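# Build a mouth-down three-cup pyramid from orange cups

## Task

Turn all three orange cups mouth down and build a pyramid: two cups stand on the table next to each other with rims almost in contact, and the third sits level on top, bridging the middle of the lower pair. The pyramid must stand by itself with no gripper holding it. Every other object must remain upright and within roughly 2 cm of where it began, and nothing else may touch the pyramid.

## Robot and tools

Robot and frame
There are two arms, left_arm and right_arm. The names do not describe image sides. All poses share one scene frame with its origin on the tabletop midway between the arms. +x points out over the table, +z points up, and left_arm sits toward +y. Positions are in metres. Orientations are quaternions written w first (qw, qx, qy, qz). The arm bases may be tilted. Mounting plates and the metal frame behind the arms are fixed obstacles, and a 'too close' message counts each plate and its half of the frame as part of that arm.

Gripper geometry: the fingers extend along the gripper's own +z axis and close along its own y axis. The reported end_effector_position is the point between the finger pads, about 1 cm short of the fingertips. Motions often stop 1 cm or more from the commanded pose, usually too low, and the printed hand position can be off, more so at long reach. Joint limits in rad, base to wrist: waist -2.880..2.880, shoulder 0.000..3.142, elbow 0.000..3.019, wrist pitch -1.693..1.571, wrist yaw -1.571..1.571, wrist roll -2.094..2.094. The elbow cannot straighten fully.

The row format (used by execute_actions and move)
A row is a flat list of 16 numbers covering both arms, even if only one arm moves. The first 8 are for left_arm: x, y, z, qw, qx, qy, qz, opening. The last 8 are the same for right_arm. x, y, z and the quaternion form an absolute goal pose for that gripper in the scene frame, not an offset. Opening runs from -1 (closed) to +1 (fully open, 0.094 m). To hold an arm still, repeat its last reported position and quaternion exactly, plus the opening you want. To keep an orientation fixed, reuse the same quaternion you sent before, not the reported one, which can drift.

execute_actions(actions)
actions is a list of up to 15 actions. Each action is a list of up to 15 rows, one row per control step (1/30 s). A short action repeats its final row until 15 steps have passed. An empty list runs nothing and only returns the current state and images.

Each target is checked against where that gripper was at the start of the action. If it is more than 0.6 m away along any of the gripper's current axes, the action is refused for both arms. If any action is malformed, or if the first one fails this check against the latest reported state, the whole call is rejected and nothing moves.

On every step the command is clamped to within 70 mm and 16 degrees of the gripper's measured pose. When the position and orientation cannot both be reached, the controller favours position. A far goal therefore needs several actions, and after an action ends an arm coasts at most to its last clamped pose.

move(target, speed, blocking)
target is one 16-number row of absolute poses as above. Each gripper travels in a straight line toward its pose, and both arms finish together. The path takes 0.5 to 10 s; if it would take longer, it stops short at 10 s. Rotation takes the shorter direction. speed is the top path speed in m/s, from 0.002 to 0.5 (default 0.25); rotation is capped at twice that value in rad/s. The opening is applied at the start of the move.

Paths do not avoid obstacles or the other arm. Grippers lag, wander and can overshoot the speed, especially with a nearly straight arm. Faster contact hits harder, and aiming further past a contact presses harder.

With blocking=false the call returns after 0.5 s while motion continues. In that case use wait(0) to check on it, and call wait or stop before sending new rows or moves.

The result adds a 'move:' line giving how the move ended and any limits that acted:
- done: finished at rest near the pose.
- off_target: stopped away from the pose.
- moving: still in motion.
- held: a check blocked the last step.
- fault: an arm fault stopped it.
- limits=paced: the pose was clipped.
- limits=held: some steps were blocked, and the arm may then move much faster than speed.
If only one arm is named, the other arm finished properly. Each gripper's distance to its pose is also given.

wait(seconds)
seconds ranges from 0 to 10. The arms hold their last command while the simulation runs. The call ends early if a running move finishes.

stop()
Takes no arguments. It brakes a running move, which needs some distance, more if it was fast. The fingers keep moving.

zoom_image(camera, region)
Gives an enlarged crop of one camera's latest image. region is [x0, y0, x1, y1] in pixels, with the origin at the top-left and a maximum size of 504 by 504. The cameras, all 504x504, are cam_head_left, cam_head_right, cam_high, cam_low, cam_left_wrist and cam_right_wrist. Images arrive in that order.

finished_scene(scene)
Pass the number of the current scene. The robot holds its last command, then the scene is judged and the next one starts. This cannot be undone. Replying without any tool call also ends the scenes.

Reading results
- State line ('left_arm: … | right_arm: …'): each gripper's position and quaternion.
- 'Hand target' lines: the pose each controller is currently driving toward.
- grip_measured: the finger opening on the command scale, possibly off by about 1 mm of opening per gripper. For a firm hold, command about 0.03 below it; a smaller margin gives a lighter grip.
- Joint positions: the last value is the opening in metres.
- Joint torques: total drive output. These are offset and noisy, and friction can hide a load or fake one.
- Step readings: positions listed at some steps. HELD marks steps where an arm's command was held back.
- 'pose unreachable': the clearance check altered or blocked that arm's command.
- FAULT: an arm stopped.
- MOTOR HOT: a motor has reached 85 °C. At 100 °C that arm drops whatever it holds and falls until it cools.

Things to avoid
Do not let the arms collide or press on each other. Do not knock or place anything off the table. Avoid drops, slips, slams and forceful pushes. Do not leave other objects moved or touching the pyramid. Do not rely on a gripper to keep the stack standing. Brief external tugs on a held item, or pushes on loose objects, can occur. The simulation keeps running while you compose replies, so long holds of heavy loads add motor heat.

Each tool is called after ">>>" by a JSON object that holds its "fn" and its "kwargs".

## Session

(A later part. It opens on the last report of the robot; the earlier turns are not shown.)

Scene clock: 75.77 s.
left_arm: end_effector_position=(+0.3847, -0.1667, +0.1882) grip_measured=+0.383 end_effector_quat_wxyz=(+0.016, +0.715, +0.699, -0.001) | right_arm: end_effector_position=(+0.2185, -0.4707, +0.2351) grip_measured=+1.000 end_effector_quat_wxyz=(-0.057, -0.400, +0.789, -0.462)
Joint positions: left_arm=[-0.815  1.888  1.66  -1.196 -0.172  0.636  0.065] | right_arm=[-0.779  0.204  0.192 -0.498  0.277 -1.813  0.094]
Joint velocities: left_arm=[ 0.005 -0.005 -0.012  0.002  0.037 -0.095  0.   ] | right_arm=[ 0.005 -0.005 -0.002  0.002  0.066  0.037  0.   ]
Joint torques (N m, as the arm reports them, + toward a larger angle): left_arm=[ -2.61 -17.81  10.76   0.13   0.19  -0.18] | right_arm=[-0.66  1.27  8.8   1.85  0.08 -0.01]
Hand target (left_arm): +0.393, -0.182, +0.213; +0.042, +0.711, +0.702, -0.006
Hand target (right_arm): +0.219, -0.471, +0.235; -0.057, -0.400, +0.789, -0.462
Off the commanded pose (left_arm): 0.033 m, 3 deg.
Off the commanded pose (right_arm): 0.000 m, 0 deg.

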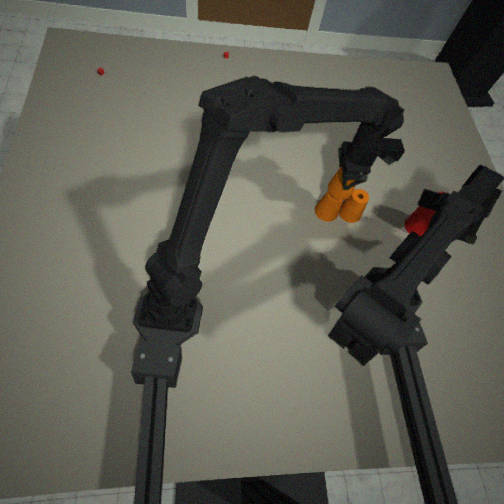

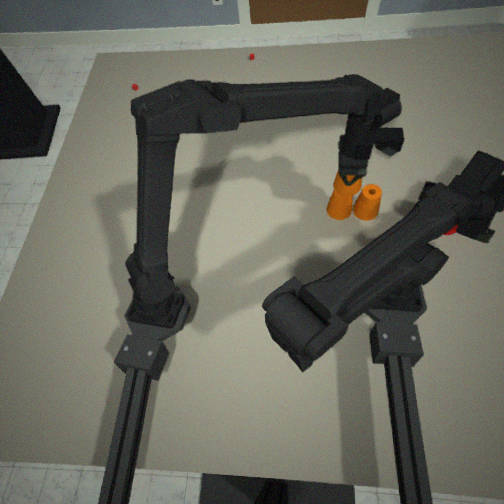

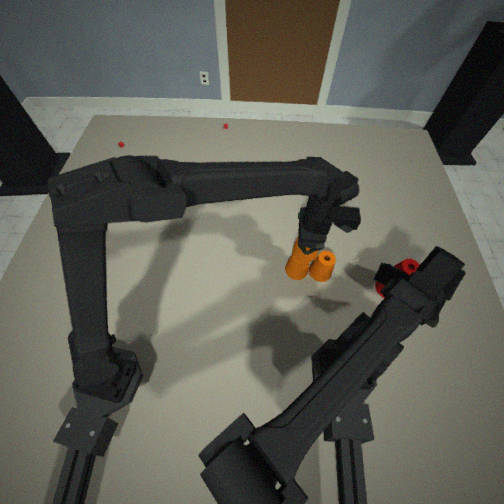

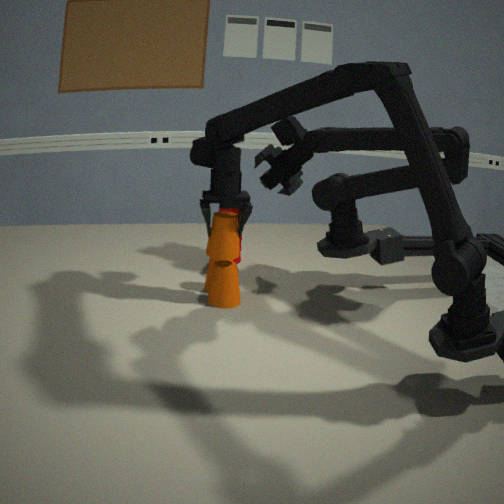

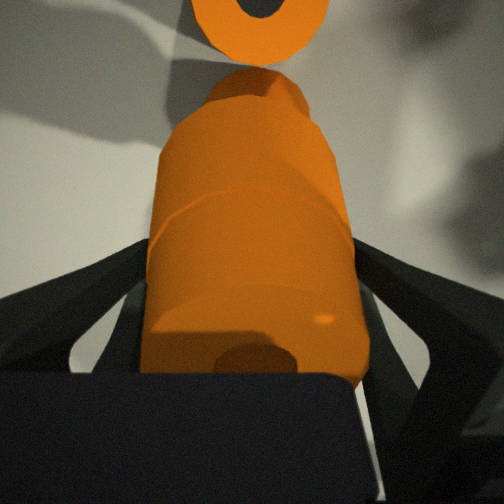

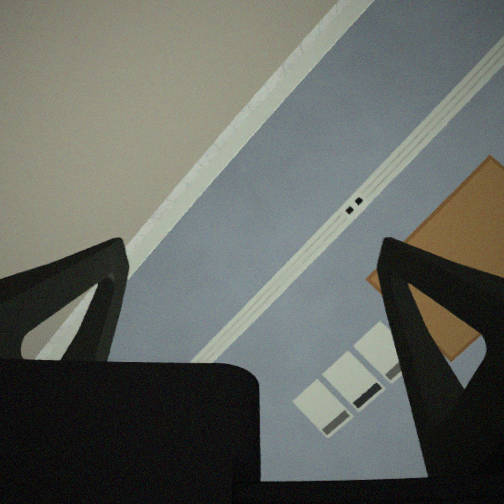

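>>> {"fn": "execute_actions", "kwargs": {"actions": [[[0.3961,-0.1864,0.2120,0.0408,0.712,0.702,-0.004,0.355,0.2185,-0.4707,0.2351,-0.057,-0.400,0.789,-0.462,1],[0.3960,-0.1880,0.2114,0.0401,0.712,0.702,-0.004,0.355,0.2185,-0.4707,0.2351,-0.057,-0.400,0.789,-0.462,1],[0.3959,-0.1903,0.2104,0.0391,0.712,0.702,-0.0039,0.355,0.2185,-0.4707,0.2351,-0.057,-0.400,0.789,-0.462,1],[0.3957,-0.1932,0.2092,0.0378,0.712,0.702,-0.0038,0.355,0.2185,-0.4707,0.2351,-0.057,-0.400,0.789,-0.462,1],[0.3956,-0.1966,0.2078,0.0364,0.712,0.702,-0.0037,0.355,0.2185,-0.4707,0.2351,-0.057,-0.400,0.789,-0.462,1],[0.3954,-0.2003,0.2064,0.0348,0.712,0.702,-0.0036,0.355,0.2185,-0.4707,0.2351,-0.057,-0.400,0.789,-0.462,1],[0.3952,-0.2040,0.2048,0.0332,0.712,0.702,-0.0034,0.355,0.2185,-0.4707,0.2351,-0.057,-0.400,0.789,-0.462,1],[0.3950,-0.2077,0.2034,0.0316,0.712,0.702,-0.0033,0.355,0.2185,-0.4707,0.2351,-0.057,-0.400,0.789,-0.462,1],[0.3949,-0.2111,0.2020,0.0302,0.712,0.702,-0.0032,0.355,0.2185,-0.4707,0.2351,-0.057,-0.400,0.789,-0.462,1],[0.3947,-0.2140,0.2008,0.0289,0.712,0.702,-0.0031,0.355,0.2185,-0.4707,0.2351,-0.057,-0.400,0.789,-0.462,1],[0.3946,-0.2163,0.1998,0.0279,0.712,0.702,-0.003,0.355,0.2185,-0.4707,0.2351,-0.057,-0.400,0.789,-0.462,1],[0.3945,-0.2179,0.1992,0.0272,0.712,0.702,-0.003,0.355,0.2185,-0.4707,0.2351,-0.057,-0.400,0.789,-0.462,1],[0.3945,-0.2184,0.1990,0.027,0.712,0.702,-0.003,0.355,0.2185,-0.4707,0.2351,-0.057,-0.400,0.789,-0.462,1]]]}}

>>> {"fn": "wait", "kwargs": {"seconds": 0.3}}

Scene clock: 82.67 s.
left_arm: end_effector_position=(+0.3890, -0.2013, +0.1931) grip_measured=+0.383 end_effector_quat_wxyz=(+0.019, +0.715, +0.699, -0.002) | right_arm: end_effector_position=(+0.2185, -0.4707, +0.2351) grip_measured=+1.000 end_effector_quat_wxyz=(-0.057, -0.400, +0.789, -0.462)
Joint positions: left_arm=[-0.842  1.964  1.79  -1.248 -0.175  0.61   0.065] | right_arm=[-0.779  0.204  0.192 -0.498  0.277 -1.813  0.094]
Joint velocities: left_arm=[-0.073  0.161  0.046 -0.056 -0.007 -0.037 -0.   ] | right_arm=[-0.005  0.005 -0.017 -0.002  0.022 -0.007  0.   ]
Joint torques (N m, as the arm reports them, + toward a larger angle): left_arm=[ -2.94 -16.28  11.3    0.16   0.13  -0.17] | right_arm=[-0.72  1.26  8.84  1.81  0.09 -0.02]
Hand target (left_arm): +0.393, -0.217, +0.200; +0.028, +0.712, +0.702, -0.004
Hand target (right_arm): +0.219, -0.471, +0.235; -0.057, -0.400, +0.789, -0.462
Off the commanded pose (left_arm): 0.019 m, 1 deg.
Off the commanded pose (right_arm): 0.000 m, 0 deg.
Step readings (end_effector_position):
0: left_arm (+0.3847, -0.1667, +0.1882) | right_arm (+0.2185, -0.4707, +0.2351)
1: left_arm (+0.3847, -0.1665, +0.1882) | right_arm (+0.2185, -0.4707, +0.2351)
2: left_arm (+0.3847, -0.1663, +0.1884) | right_arm (+0.2185, -0.4707, +0.2351)
4: left_arm (+0.3848, -0.1663, +0.1897) | right_arm (+0.2185, -0.4707, +0.2351)
8: left_arm (+0.3891, -0.1759, +0.1958) | right_arm (+0.2185, -0.4707, +0.2351)
15: end_effector_position above

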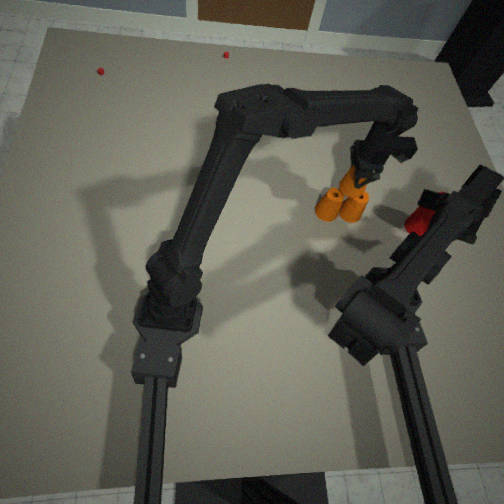

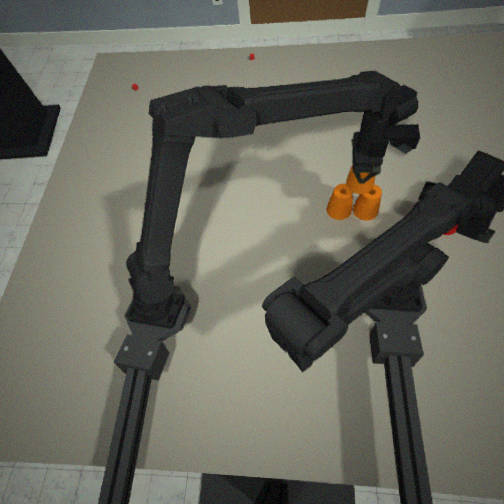

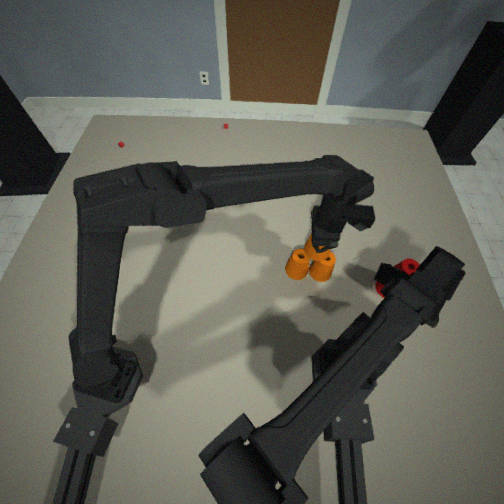

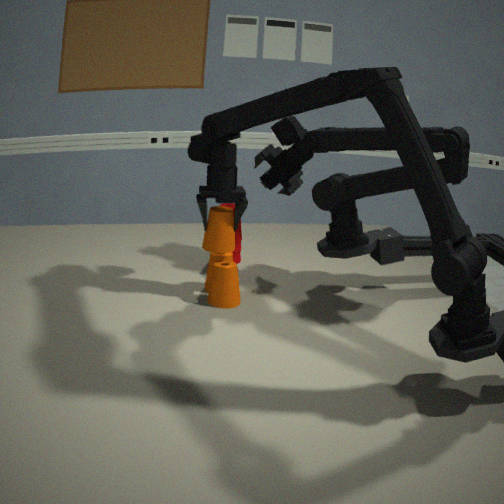

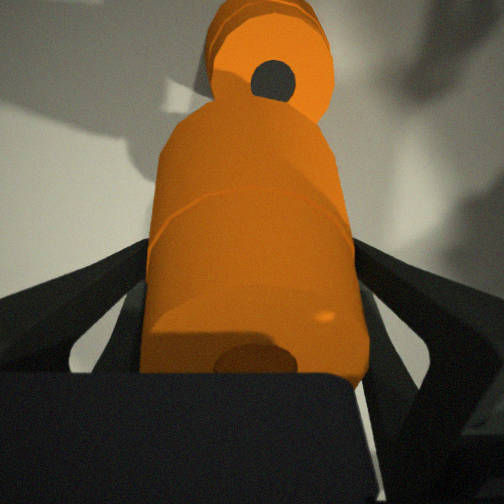

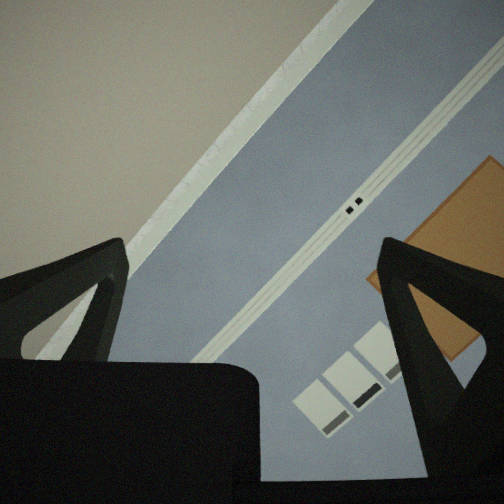

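Scene clock: 82.97 s.
left_arm: end_effector_position=(+0.3838, -0.2019, +0.1849) grip_measured=+0.383 end_effector_quat_wxyz=(+0.009, +0.717, +0.697, -0.001) | right_arm: end_effector_position=(+0.2185, -0.4707, +0.2351) grip_measured=+1.000 end_effector_quat_wxyz=(-0.057, -0.400, +0.789, -0.462)
Joint positions: left_arm=[-0.847  1.978  1.791 -1.256 -0.175  0.605  0.065] | right_arm=[-0.779  0.204  0.192 -0.498  0.277 -1.813  0.094]
Joint velocities: left_arm=[-0.015 -0.005 -0.012 -0.017  0.081 -0.037 -0.   ] | right_arm=[-0.005 -0.024 -0.007 -0.002  0.081  0.022  0.   ]
Joint torques (N m, as the arm reports them, + toward a larger angle): left_arm=[ -3.25 -17.72  11.59  -0.05   0.16  -0.16] | right_arm=[-0.65  1.12  8.83  1.79  0.08 -0.02]
Hand target (left_arm): +0.393, -0.217, +0.200; +0.028, +0.712, +0.702, -0.004
Hand target (right_arm): +0.219, -0.471, +0.235; -0.057, -0.400, +0.789, -0.462
Off the commanded pose (left_arm): 0.024 m, 2 deg.
Off the commanded pose (right_arm): 0.000 m, 0 deg.
wait: 0.30 s; no rest

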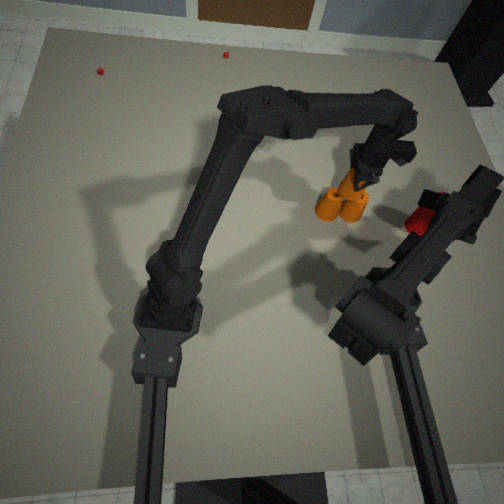

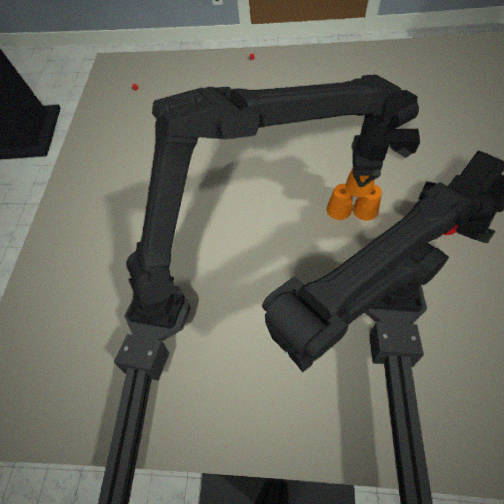

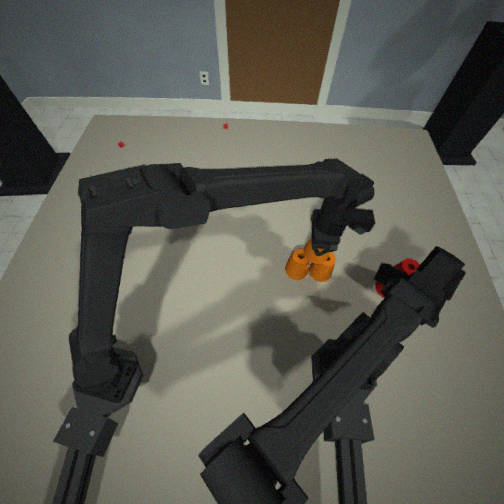

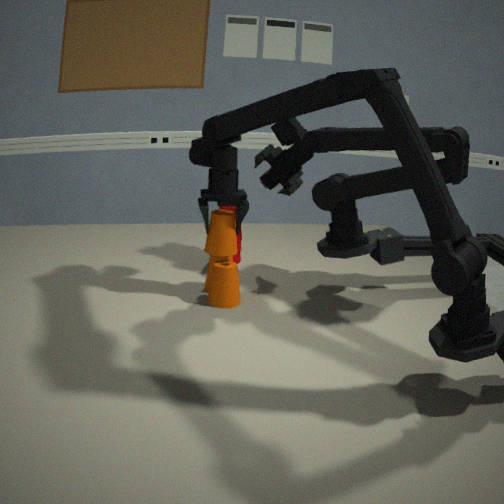

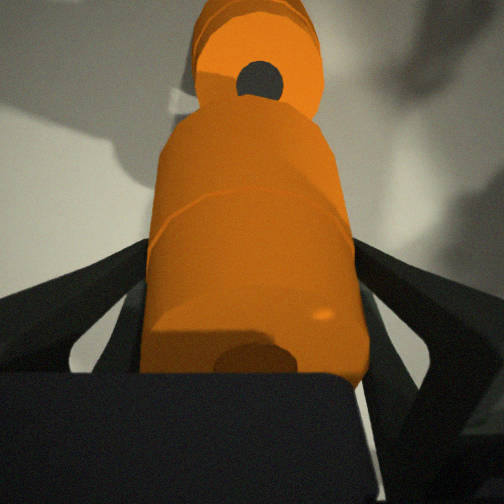

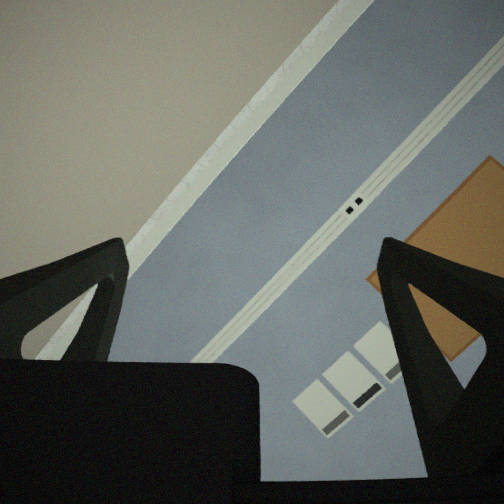

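>>> {"fn": "execute_actions", "kwargs": {"actions": []}}

>>> {"fn": "zoom_image", "kwargs": {"camera": "cam_left_wrist", "region": [160, 0, 360, 160]}}

>>> {"fn": "zoom_image", "kwargs": {"camera": "cam_head_right", "region": [320, 160, 392, 226]}}

Scene clock: 84.30 s.
left_arm: end_effector_position=(+0.3838, -0.2019, +0.1849) grip_measured=+0.383 end_effector_quat_wxyz=(+0.009, +0.716, +0.698, -0.001) | right_arm: end_effector_position=(+0.2185, -0.4707, +0.2351) grip_measured=+1.000 end_effector_quat_wxyz=(-0.057, -0.400, +0.789, -0.462)
Joint positions: left_arm=[-0.847  1.978  1.791 -1.256 -0.175  0.605  0.065] | right_arm=[-0.779  0.204  0.192 -0.498  0.277 -1.813  0.094]
Joint velocities: left_arm=[-0.015 -0.005  0.007  0.007  0.007 -0.081 -0.   ] | right_arm=[-0.005 -0.015  0.002 -0.007 -0.022  0.022  0.   ]
Joint torques (N m, as the arm reports them, + toward a larger angle): left_arm=[ -3.02 -17.7   11.62   0.18   0.2   -0.13] | right_arm=[-0.79  1.18  8.8   1.8   0.08 -0.02]
Hand target (left_arm): +0.393, -0.217, +0.200; +0.028, +0.712, +0.702, -0.004
Hand target (right_arm): +0.219, -0.471, +0.235; -0.057, -0.400, +0.789, -0.462
Off the commanded pose (left_arm): 0.024 m, 2 deg.
Off the commanded pose (right_arm): 0.000 m, 0 deg.

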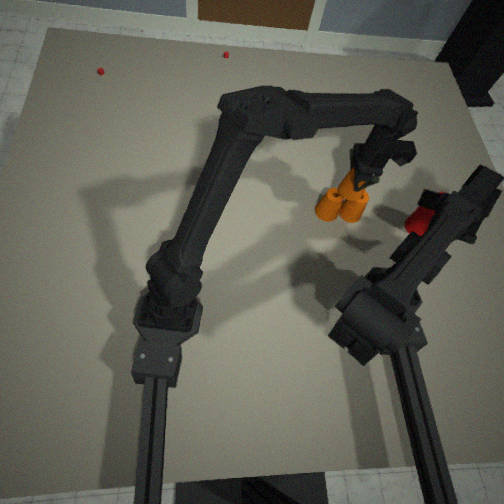

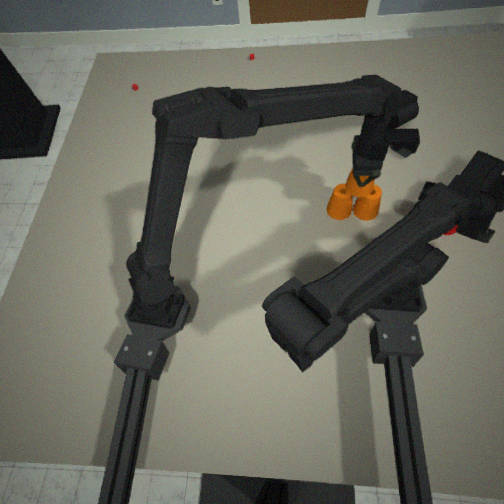

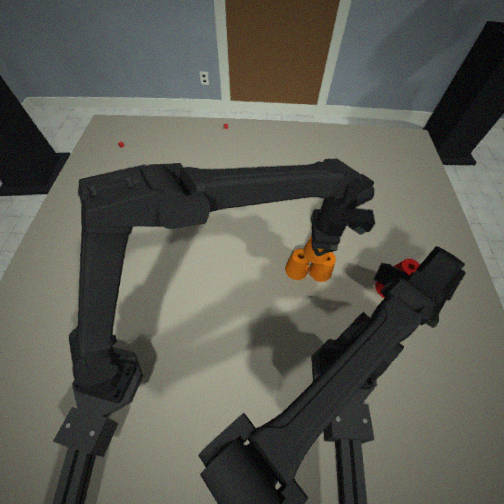

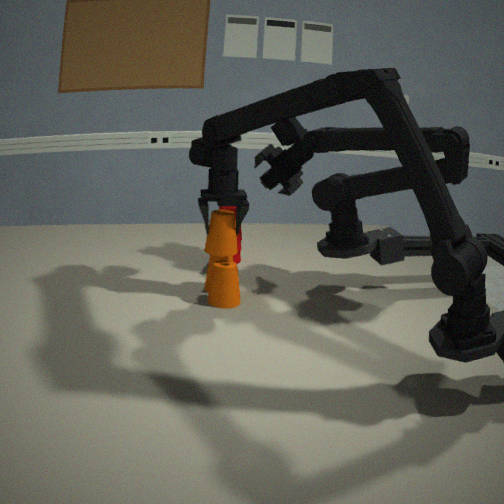

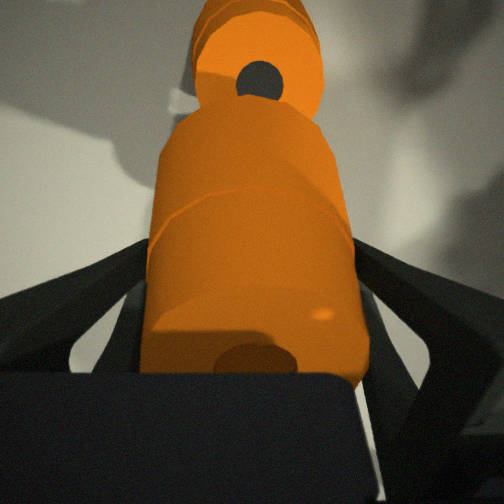

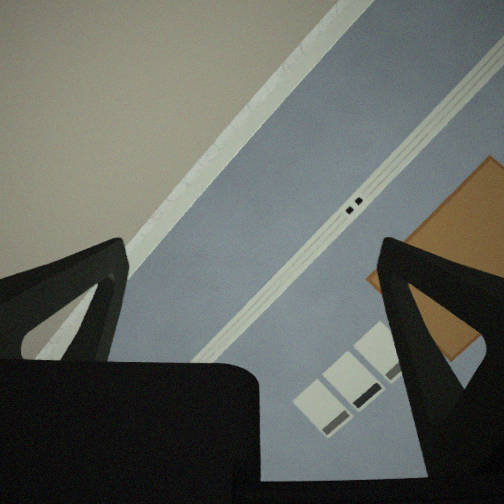

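Region (160, 0, 360, 160) of cam_left_wrist's 504x504 image, scaled by 2.520, with more detail than that image has; it fills the top 403 rows of this view, and the rest is white.

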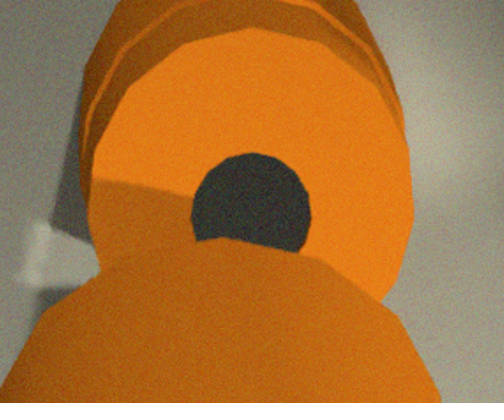

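Region (320, 160, 392, 226) of cam_head_right's 504x504 image, scaled by 7.000, with more detail than that image has; it fills the top 462 rows of this view, and the rest is white.

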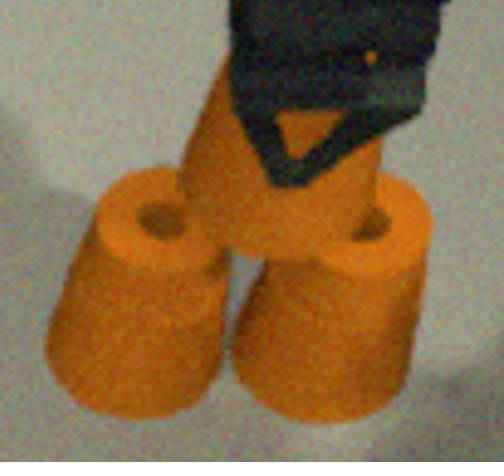

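>>> {"fn": "zoom_image", "kwargs": {"camera": "cam_low", "region": [185, 195, 265, 315]}}

>>> {"fn": "zoom_image", "kwargs": {"camera": "cam_high", "region": [278, 228, 346, 288]}}

Region (185, 195, 265, 315) of cam_low's 504x504 image, scaled by 4.200, with more detail than that image has.

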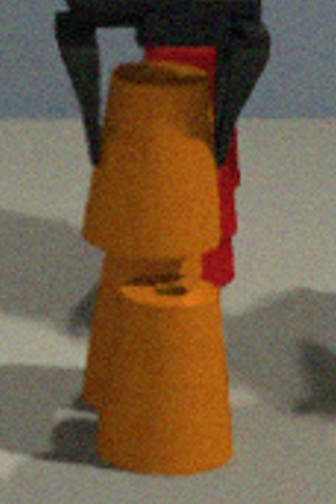

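Region (278, 228, 346, 288) of cam_high's 504x504 image, scaled by 7.412, with more detail than that image has; it fills the top 445 rows of this view, and the rest is white.

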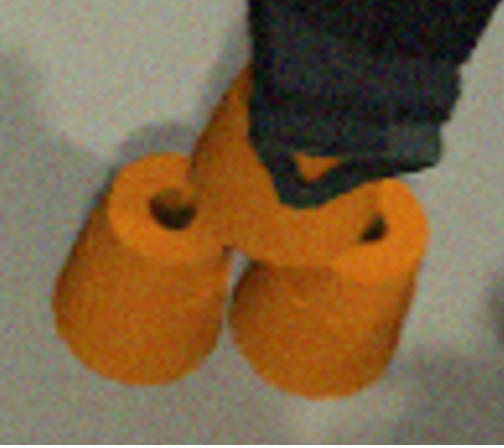

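>>> {"fn": "execute_actions", "kwargs": {"actions": [[[0.3930,-0.2163,0.1935,0.0222,0.712,0.702,-0.0024,0.355,0.2185,-0.4707,0.2351,-0.057,-0.400,0.789,-0.462,1],[0.3914,-0.2141,0.1873,0.0168,0.712,0.702,-0.0017,0.355,0.2185,-0.4707,0.2351,-0.057,-0.400,0.789,-0.462,1],[0.3898,-0.2120,0.1812,0.0115,0.712,0.702,-0.0011,0.355,0.2185,-0.4707,0.2351,-0.057,-0.400,0.789,-0.462,1],[0.3891,-0.2120,0.1781,0.009,0.712,0.702,-0.0008,0.355,0.2185,-0.4707,0.2351,-0.057,-0.400,0.789,-0.462,1],[0.3886,-0.2120,0.1757,0.007,0.712,0.702,-0.0005,0.355,0.2185,-0.4707,0.2351,-0.057,-0.400,0.789,-0.462,1],[0.3882,-0.2120,0.1735,0.0052,0.712,0.702,-0.0003,0.355,0.2185,-0.4707,0.2351,-0.057,-0.400,0.789,-0.462,1],[0.3878,-0.2120,0.1717,0.0037,0.712,0.702,-0.0001,0.355,0.2185,-0.4707,0.2351,-0.057,-0.400,0.789,-0.462,1],[0.3874,-0.2120,0.1702,0.0025,0.712,0.702,0.0001,0.355,0.2185,-0.4707,0.2351,-0.057,-0.400,0.789,-0.462,1],[0.3871,-0.2120,0.1687,0.0012,0.712,0.702,0.0002,0.355,0.2185,-0.4707,0.2351,-0.057,-0.400,0.789,-0.462,1],[0.3868,-0.2120,0.1671,0,0.712,0.702,0.0004,0.355,0.2185,-0.4707,0.2351,-0.057,-0.400,0.789,-0.462,1],[0.3865,-0.2120,0.1659,-0.001,0.712,0.702,0.0005,0.355,0.2185,-0.4707,0.2351,-0.057,-0.400,0.789,-0.462,1],[0.3863,-0.2120,0.1647,-0.002,0.712,0.702,0.0007,0.355,0.2185,-0.4707,0.2351,-0.057,-0.400,0.789,-0.462,1],[0.3860,-0.2120,0.1635,-0.003,0.712,0.702,0.0008,0.355,0.2185,-0.4707,0.2351,-0.057,-0.400,0.789,-0.462,1],[0.3857,-0.2120,0.1622,-0.004,0.712,0.702,0.0009,0.355,0.2185,-0.4707,0.2351,-0.057,-0.400,0.789,-0.462,1],[0.3855,-0.2120,0.1610,-0.005,0.712,0.702,0.001,0.355,0.2185,-0.4707,0.2351,-0.057,-0.400,0.789,-0.462,1]]]}}

Scene clock: 92.70 s.
left_arm: end_effector_position=(+0.3806, -0.2026, +0.1671) grip_measured=+0.383 end_effector_quat_wxyz=(-0.005, +0.717, +0.697, +0.002) | right_arm: end_effector_position=(+0.2185, -0.4707, +0.2351) grip_measured=+1.000 end_effector_quat_wxyz=(-0.057, -0.400, +0.789, -0.462)
Joint positions: left_arm=[-0.847  2.01   1.795 -1.257 -0.175  0.601  0.065] | right_arm=[-0.779  0.204  0.192 -0.498  0.277 -1.813  0.094]
Joint velocities: left_arm=[ 0.005 -0.005 -0.012  0.007 -0.007 -0.022 -0.001] | right_arm=[-0.015 -0.005 -0.002 -0.042  0.051 -0.022  0.   ]
Joint torques (N m, as the arm reports them, + toward a larger angle): left_arm=[ -3.   -16.05  10.08   0.29   0.32  -0.21] | right_arm=[-0.7   1.28  8.81  1.77  0.08 -0.01]
Hand target (left_arm): +0.386, -0.212, +0.161; -0.005, +0.712, +0.702, +0.001
Hand target (right_arm): +0.219, -0.471, +0.235; -0.057, -0.400, +0.789, -0.462
Off the commanded pose (left_arm): 0.012 m, 1 deg.
Off the commanded pose (right_arm): 0.000 m, 0 deg.
Step readings (end_effector_position):
0: left_arm (+0.3838, -0.2019, +0.1849) | right_arm (+0.2185, -0.4707, +0.2351)
1: left_arm (+0.3838, -0.2019, +0.1849) | right_arm (+0.2185, -0.4707, +0.2351)
2: left_arm (+0.3837, -0.2019, +0.1847) | right_arm (+0.2185, -0.4707, +0.2351)
4: left_arm (+0.3835, -0.2019, +0.1838) | right_arm (+0.2185, -0.4707, +0.2351)
8: left_arm (+0.3822, -0.2019, +0.1771) | right_arm (+0.2185, -0.4707, +0.2351)
15: end_effector_position above

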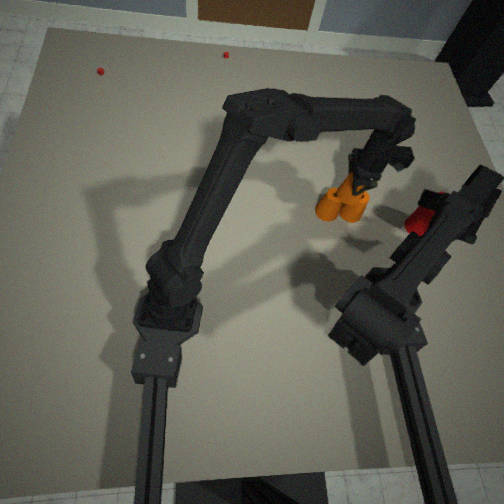

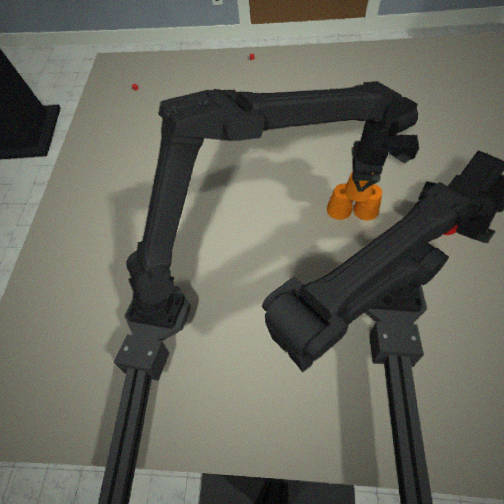

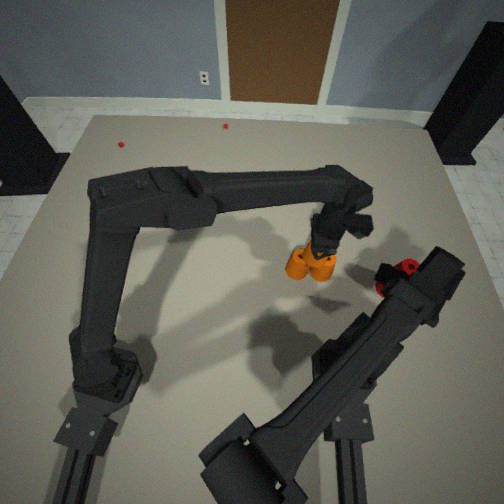

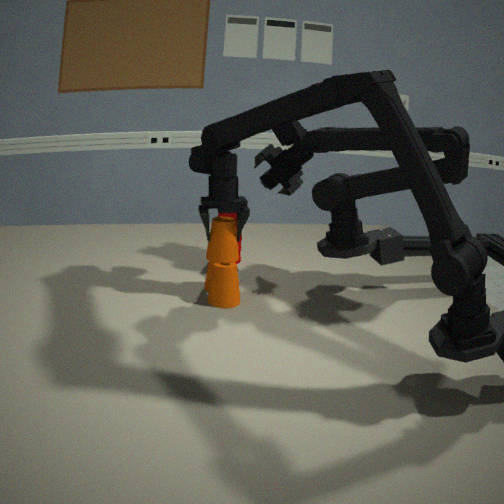

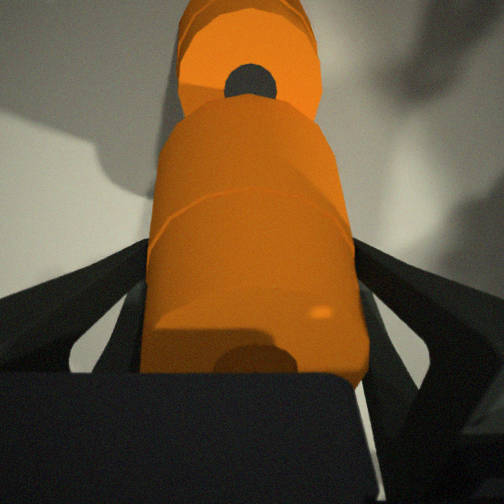

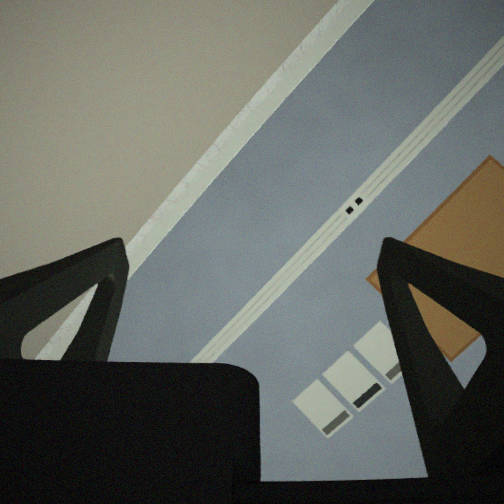

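>>> {"fn": "zoom_image", "kwargs": {"camera": "cam_left_wrist", "region": [160, 0, 360, 160]}}

>>> {"fn": "zoom_image", "kwargs": {"camera": "cam_head_right", "region": [320, 160, 392, 226]}}

>>> {"fn": "zoom_image", "kwargs": {"camera": "cam_low", "region": [185, 195, 265, 315]}}

Region (160, 0, 360, 160) of cam_left_wrist's 504x504 image, scaled by 2.520, with more detail than that image has; it fills the top 403 rows of this view, and the rest is white.

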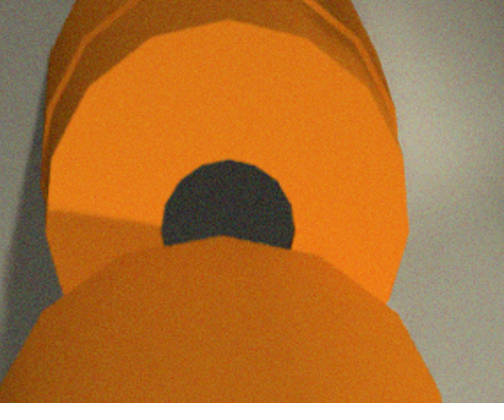

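Region (320, 160, 392, 226) of cam_head_right's 504x504 image, scaled by 7.000, with more detail than that image has; it fills the top 462 rows of this view, and the rest is white.

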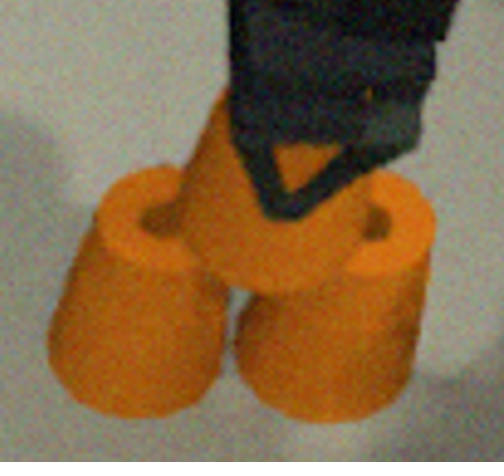

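Region (185, 195, 265, 315) of cam_low's 504x504 image, scaled by 4.200, with more detail than that image has.

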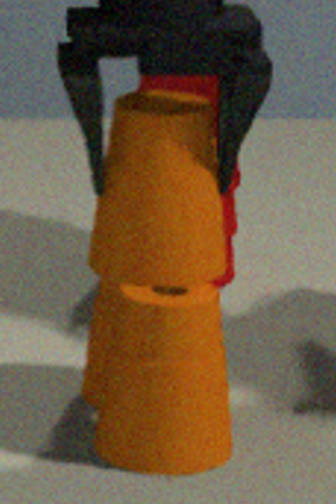

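>>> {"fn": "zoom_image", "kwargs": {"camera": "cam_head_right", "region": [322, 190, 386, 226]}}

>>> {"fn": "zoom_image", "kwargs": {"camera": "cam_head_right", "region": [342, 196, 366, 220]}}

>>> {"fn": "zoom_image", "kwargs": {"camera": "cam_high", "region": [278, 228, 346, 288]}}

Region (322, 190, 386, 226) of cam_head_right's 504x504 image, scaled by 7.875, with more detail than that image has; it fills the top 284 rows of this view, and the rest is white.

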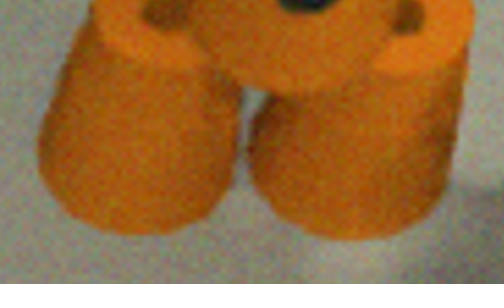

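Region (342, 196, 366, 220) of cam_head_right's 504x504 image, scaled by 21.000, with more detail than that image has.

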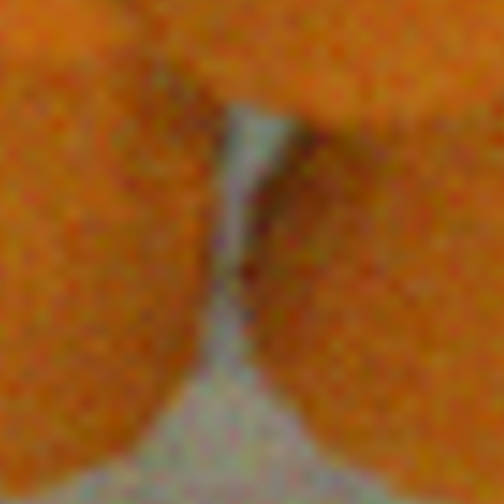

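Region (278, 228, 346, 288) of cam_high's 504x504 image, scaled by 7.412, with more detail than that image has; it fills the top 445 rows of this view, and the rest is white.

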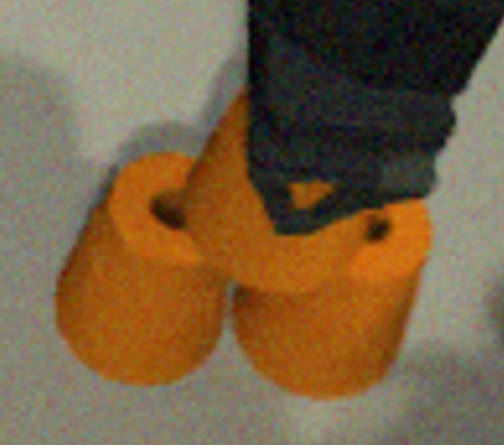

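>>> {"fn": "execute_actions", "kwargs": {"actions": [[[0.3851,-0.2114,0.1610,-0.0066,0.712,0.702,0.0012,0.355,0.2185,-0.4707,0.2351,-0.057,-0.400,0.789,-0.462,1],[0.3848,-0.2109,0.1610,-0.0078,0.712,0.702,0.0014,0.355,0.2185,-0.4707,0.2351,-0.057,-0.400,0.789,-0.462,1],[0.3845,-0.2105,0.1610,-0.0089,0.712,0.702,0.0016,0.355,0.2185,-0.4707,0.2351,-0.057,-0.400,0.789,-0.462,1],[0.3843,-0.2101,0.1610,-0.0098,0.712,0.702,0.0017,0.355,0.2185,-0.4707,0.2351,-0.057,-0.400,0.789,-0.462,1],[0.3841,-0.2098,0.1610,-0.0106,0.712,0.702,0.0018,0.355,0.2185,-0.4707,0.2351,-0.057,-0.400,0.789,-0.462,1],[0.3839,-0.2095,0.1610,-0.0114,0.712,0.702,0.002,0.355,0.2185,-0.4707,0.2351,-0.057,-0.400,0.789,-0.462,1],[0.3837,-0.2092,0.1610,-0.0122,0.712,0.702,0.0021,0.355,0.2185,-0.4707,0.2351,-0.057,-0.400,0.789,-0.462,1],[0.3835,-0.2089,0.1610,-0.0130,0.712,0.702,0.0022,0.355,0.2185,-0.4707,0.2351,-0.057,-0.400,0.789,-0.462,1],[0.3833,-0.2086,0.1610,-0.0137,0.712,0.702,0.0023,0.355,0.2185,-0.4707,0.2351,-0.057,-0.400,0.789,-0.462,1],[0.3831,-0.2083,0.1610,-0.0144,0.712,0.702,0.0024,0.355,0.2185,-0.4707,0.2351,-0.057,-0.400,0.789,-0.462,1]]]}}

>>> {"fn": "zoom_image", "kwargs": {"camera": "cam_head_right", "region": [342, 196, 366, 220]}}

>>> {"fn": "zoom_image", "kwargs": {"camera": "cam_left_wrist", "region": [160, 0, 360, 160]}}

Scene clock: 97.90 s.
left_arm: end_effector_position=(+0.3791, -0.2005, +0.1673) grip_measured=+0.383 end_effector_quat_wxyz=(-0.010, +0.716, +0.698, +0.003) | right_arm: end_effector_position=(+0.2185, -0.4707, +0.2351) grip_measured=+1.000 end_effector_quat_wxyz=(-0.057, -0.400, +0.789, -0.462)
Joint positions: left_arm=[-0.847  2.01   1.795 -1.268 -0.175  0.597  0.065] | right_arm=[-0.779  0.204  0.192 -0.498  0.277 -1.813  0.094]
Joint velocities: left_arm=[-0.005 -0.005 -0.002 -0.007  0.007 -0.007  0.   ] | right_arm=[-0.005 -0.015  0.002  0.007 -0.007  0.066  0.   ]
Joint torques (N m, as the arm reports them, + toward a larger angle): left_arm=[ -2.63 -16.5   10.17  -0.04   0.33  -0.19] | right_arm=[-0.76  1.23  8.8   1.77  0.08 -0.01]
Hand target (left_arm): +0.383, -0.208, +0.161; -0.014, +0.712, +0.702, +0.002
Hand target (right_arm): +0.219, -0.471, +0.235; -0.057, -0.400, +0.789, -0.462
Off the commanded pose (left_arm): 0.011 m, 1 deg.
Off the commanded pose (right_arm): 0.000 m, 0 deg.
Step readings (end_effector_position):
0: left_arm (+0.3806, -0.2027, +0.1672) | right_arm (+0.2185, -0.4707, +0.2351)
1: left_arm (+0.3806, -0.2027, +0.1672) | right_arm (+0.2185, -0.4707, +0.2351)
2: left_arm (+0.3806, -0.2027, +0.1672) | right_arm (+0.2185, -0.4707, +0.2351)
4: left_arm (+0.3805, -0.2025, +0.1672) | right_arm (+0.2185, -0.4707, +0.2351)
8: left_arm (+0.3799, -0.2016, +0.1673) | right_arm (+0.2185, -0.4707, +0.2351)
15: end_effector_position above

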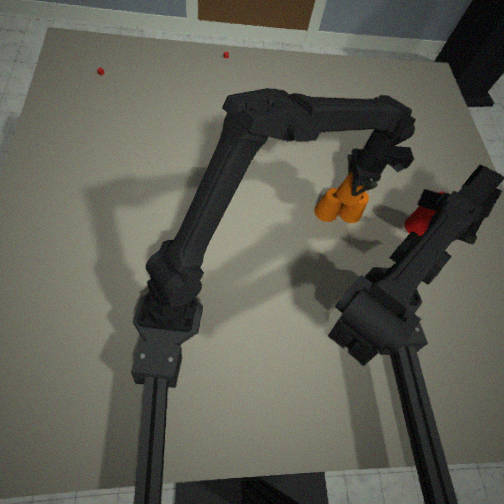

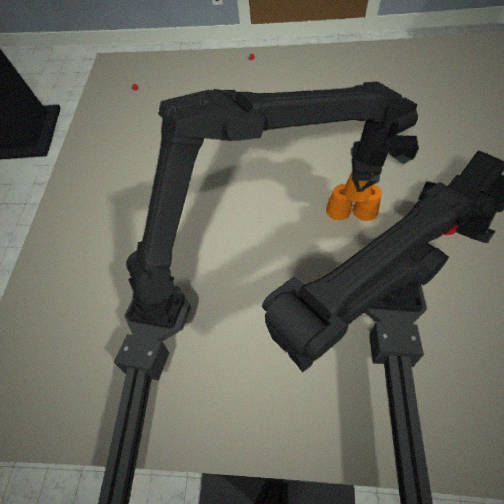

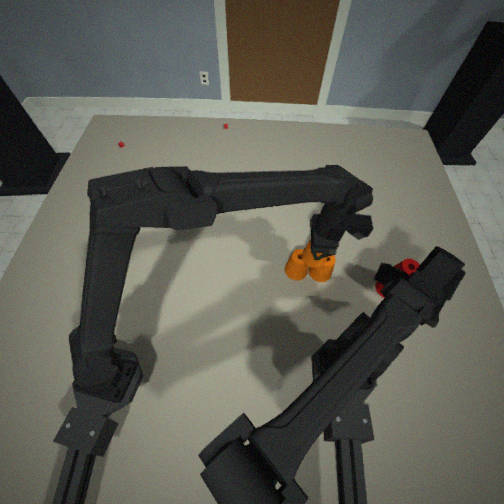

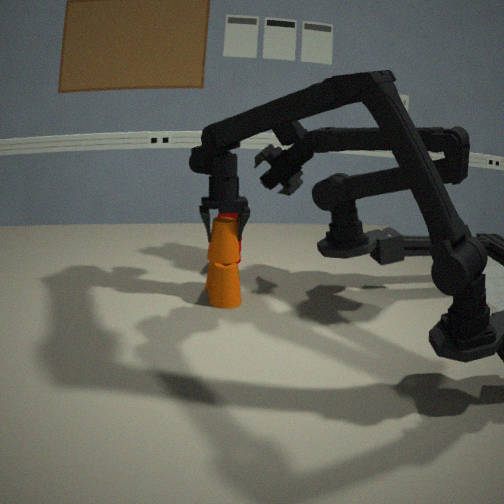

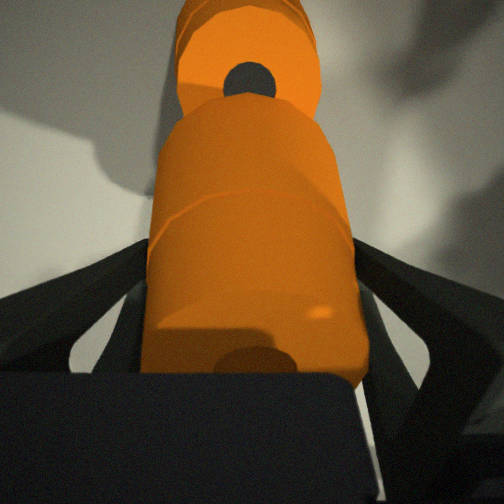

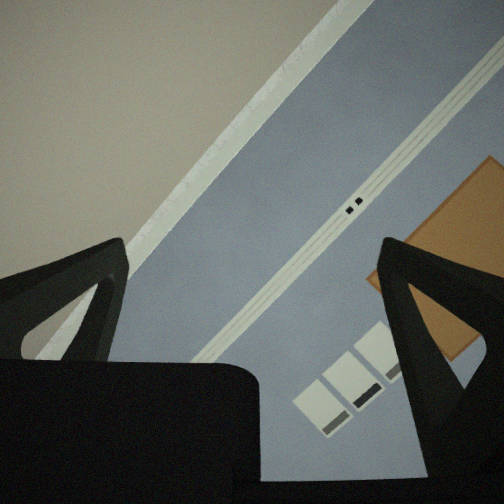

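Region (342, 196, 366, 220) of cam_head_right's 504x504 image, scaled by 21.000, with more detail than that image has.

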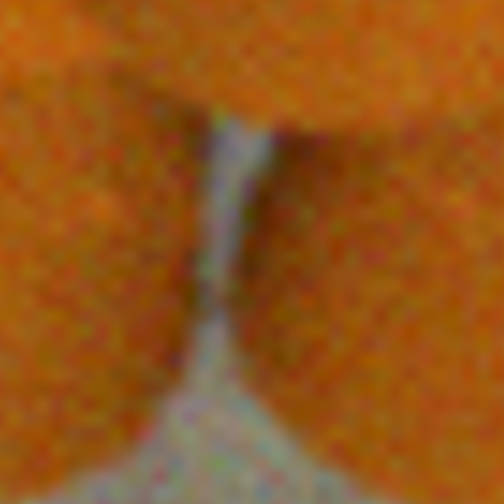

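Region (160, 0, 360, 160) of cam_left_wrist's 504x504 image, scaled by 2.520, with more detail than that image has; it fills the top 403 rows of this view, and the rest is white.

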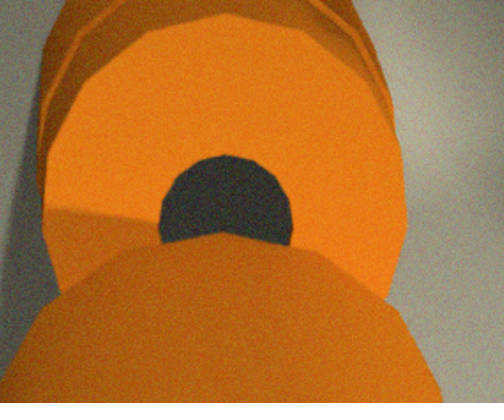

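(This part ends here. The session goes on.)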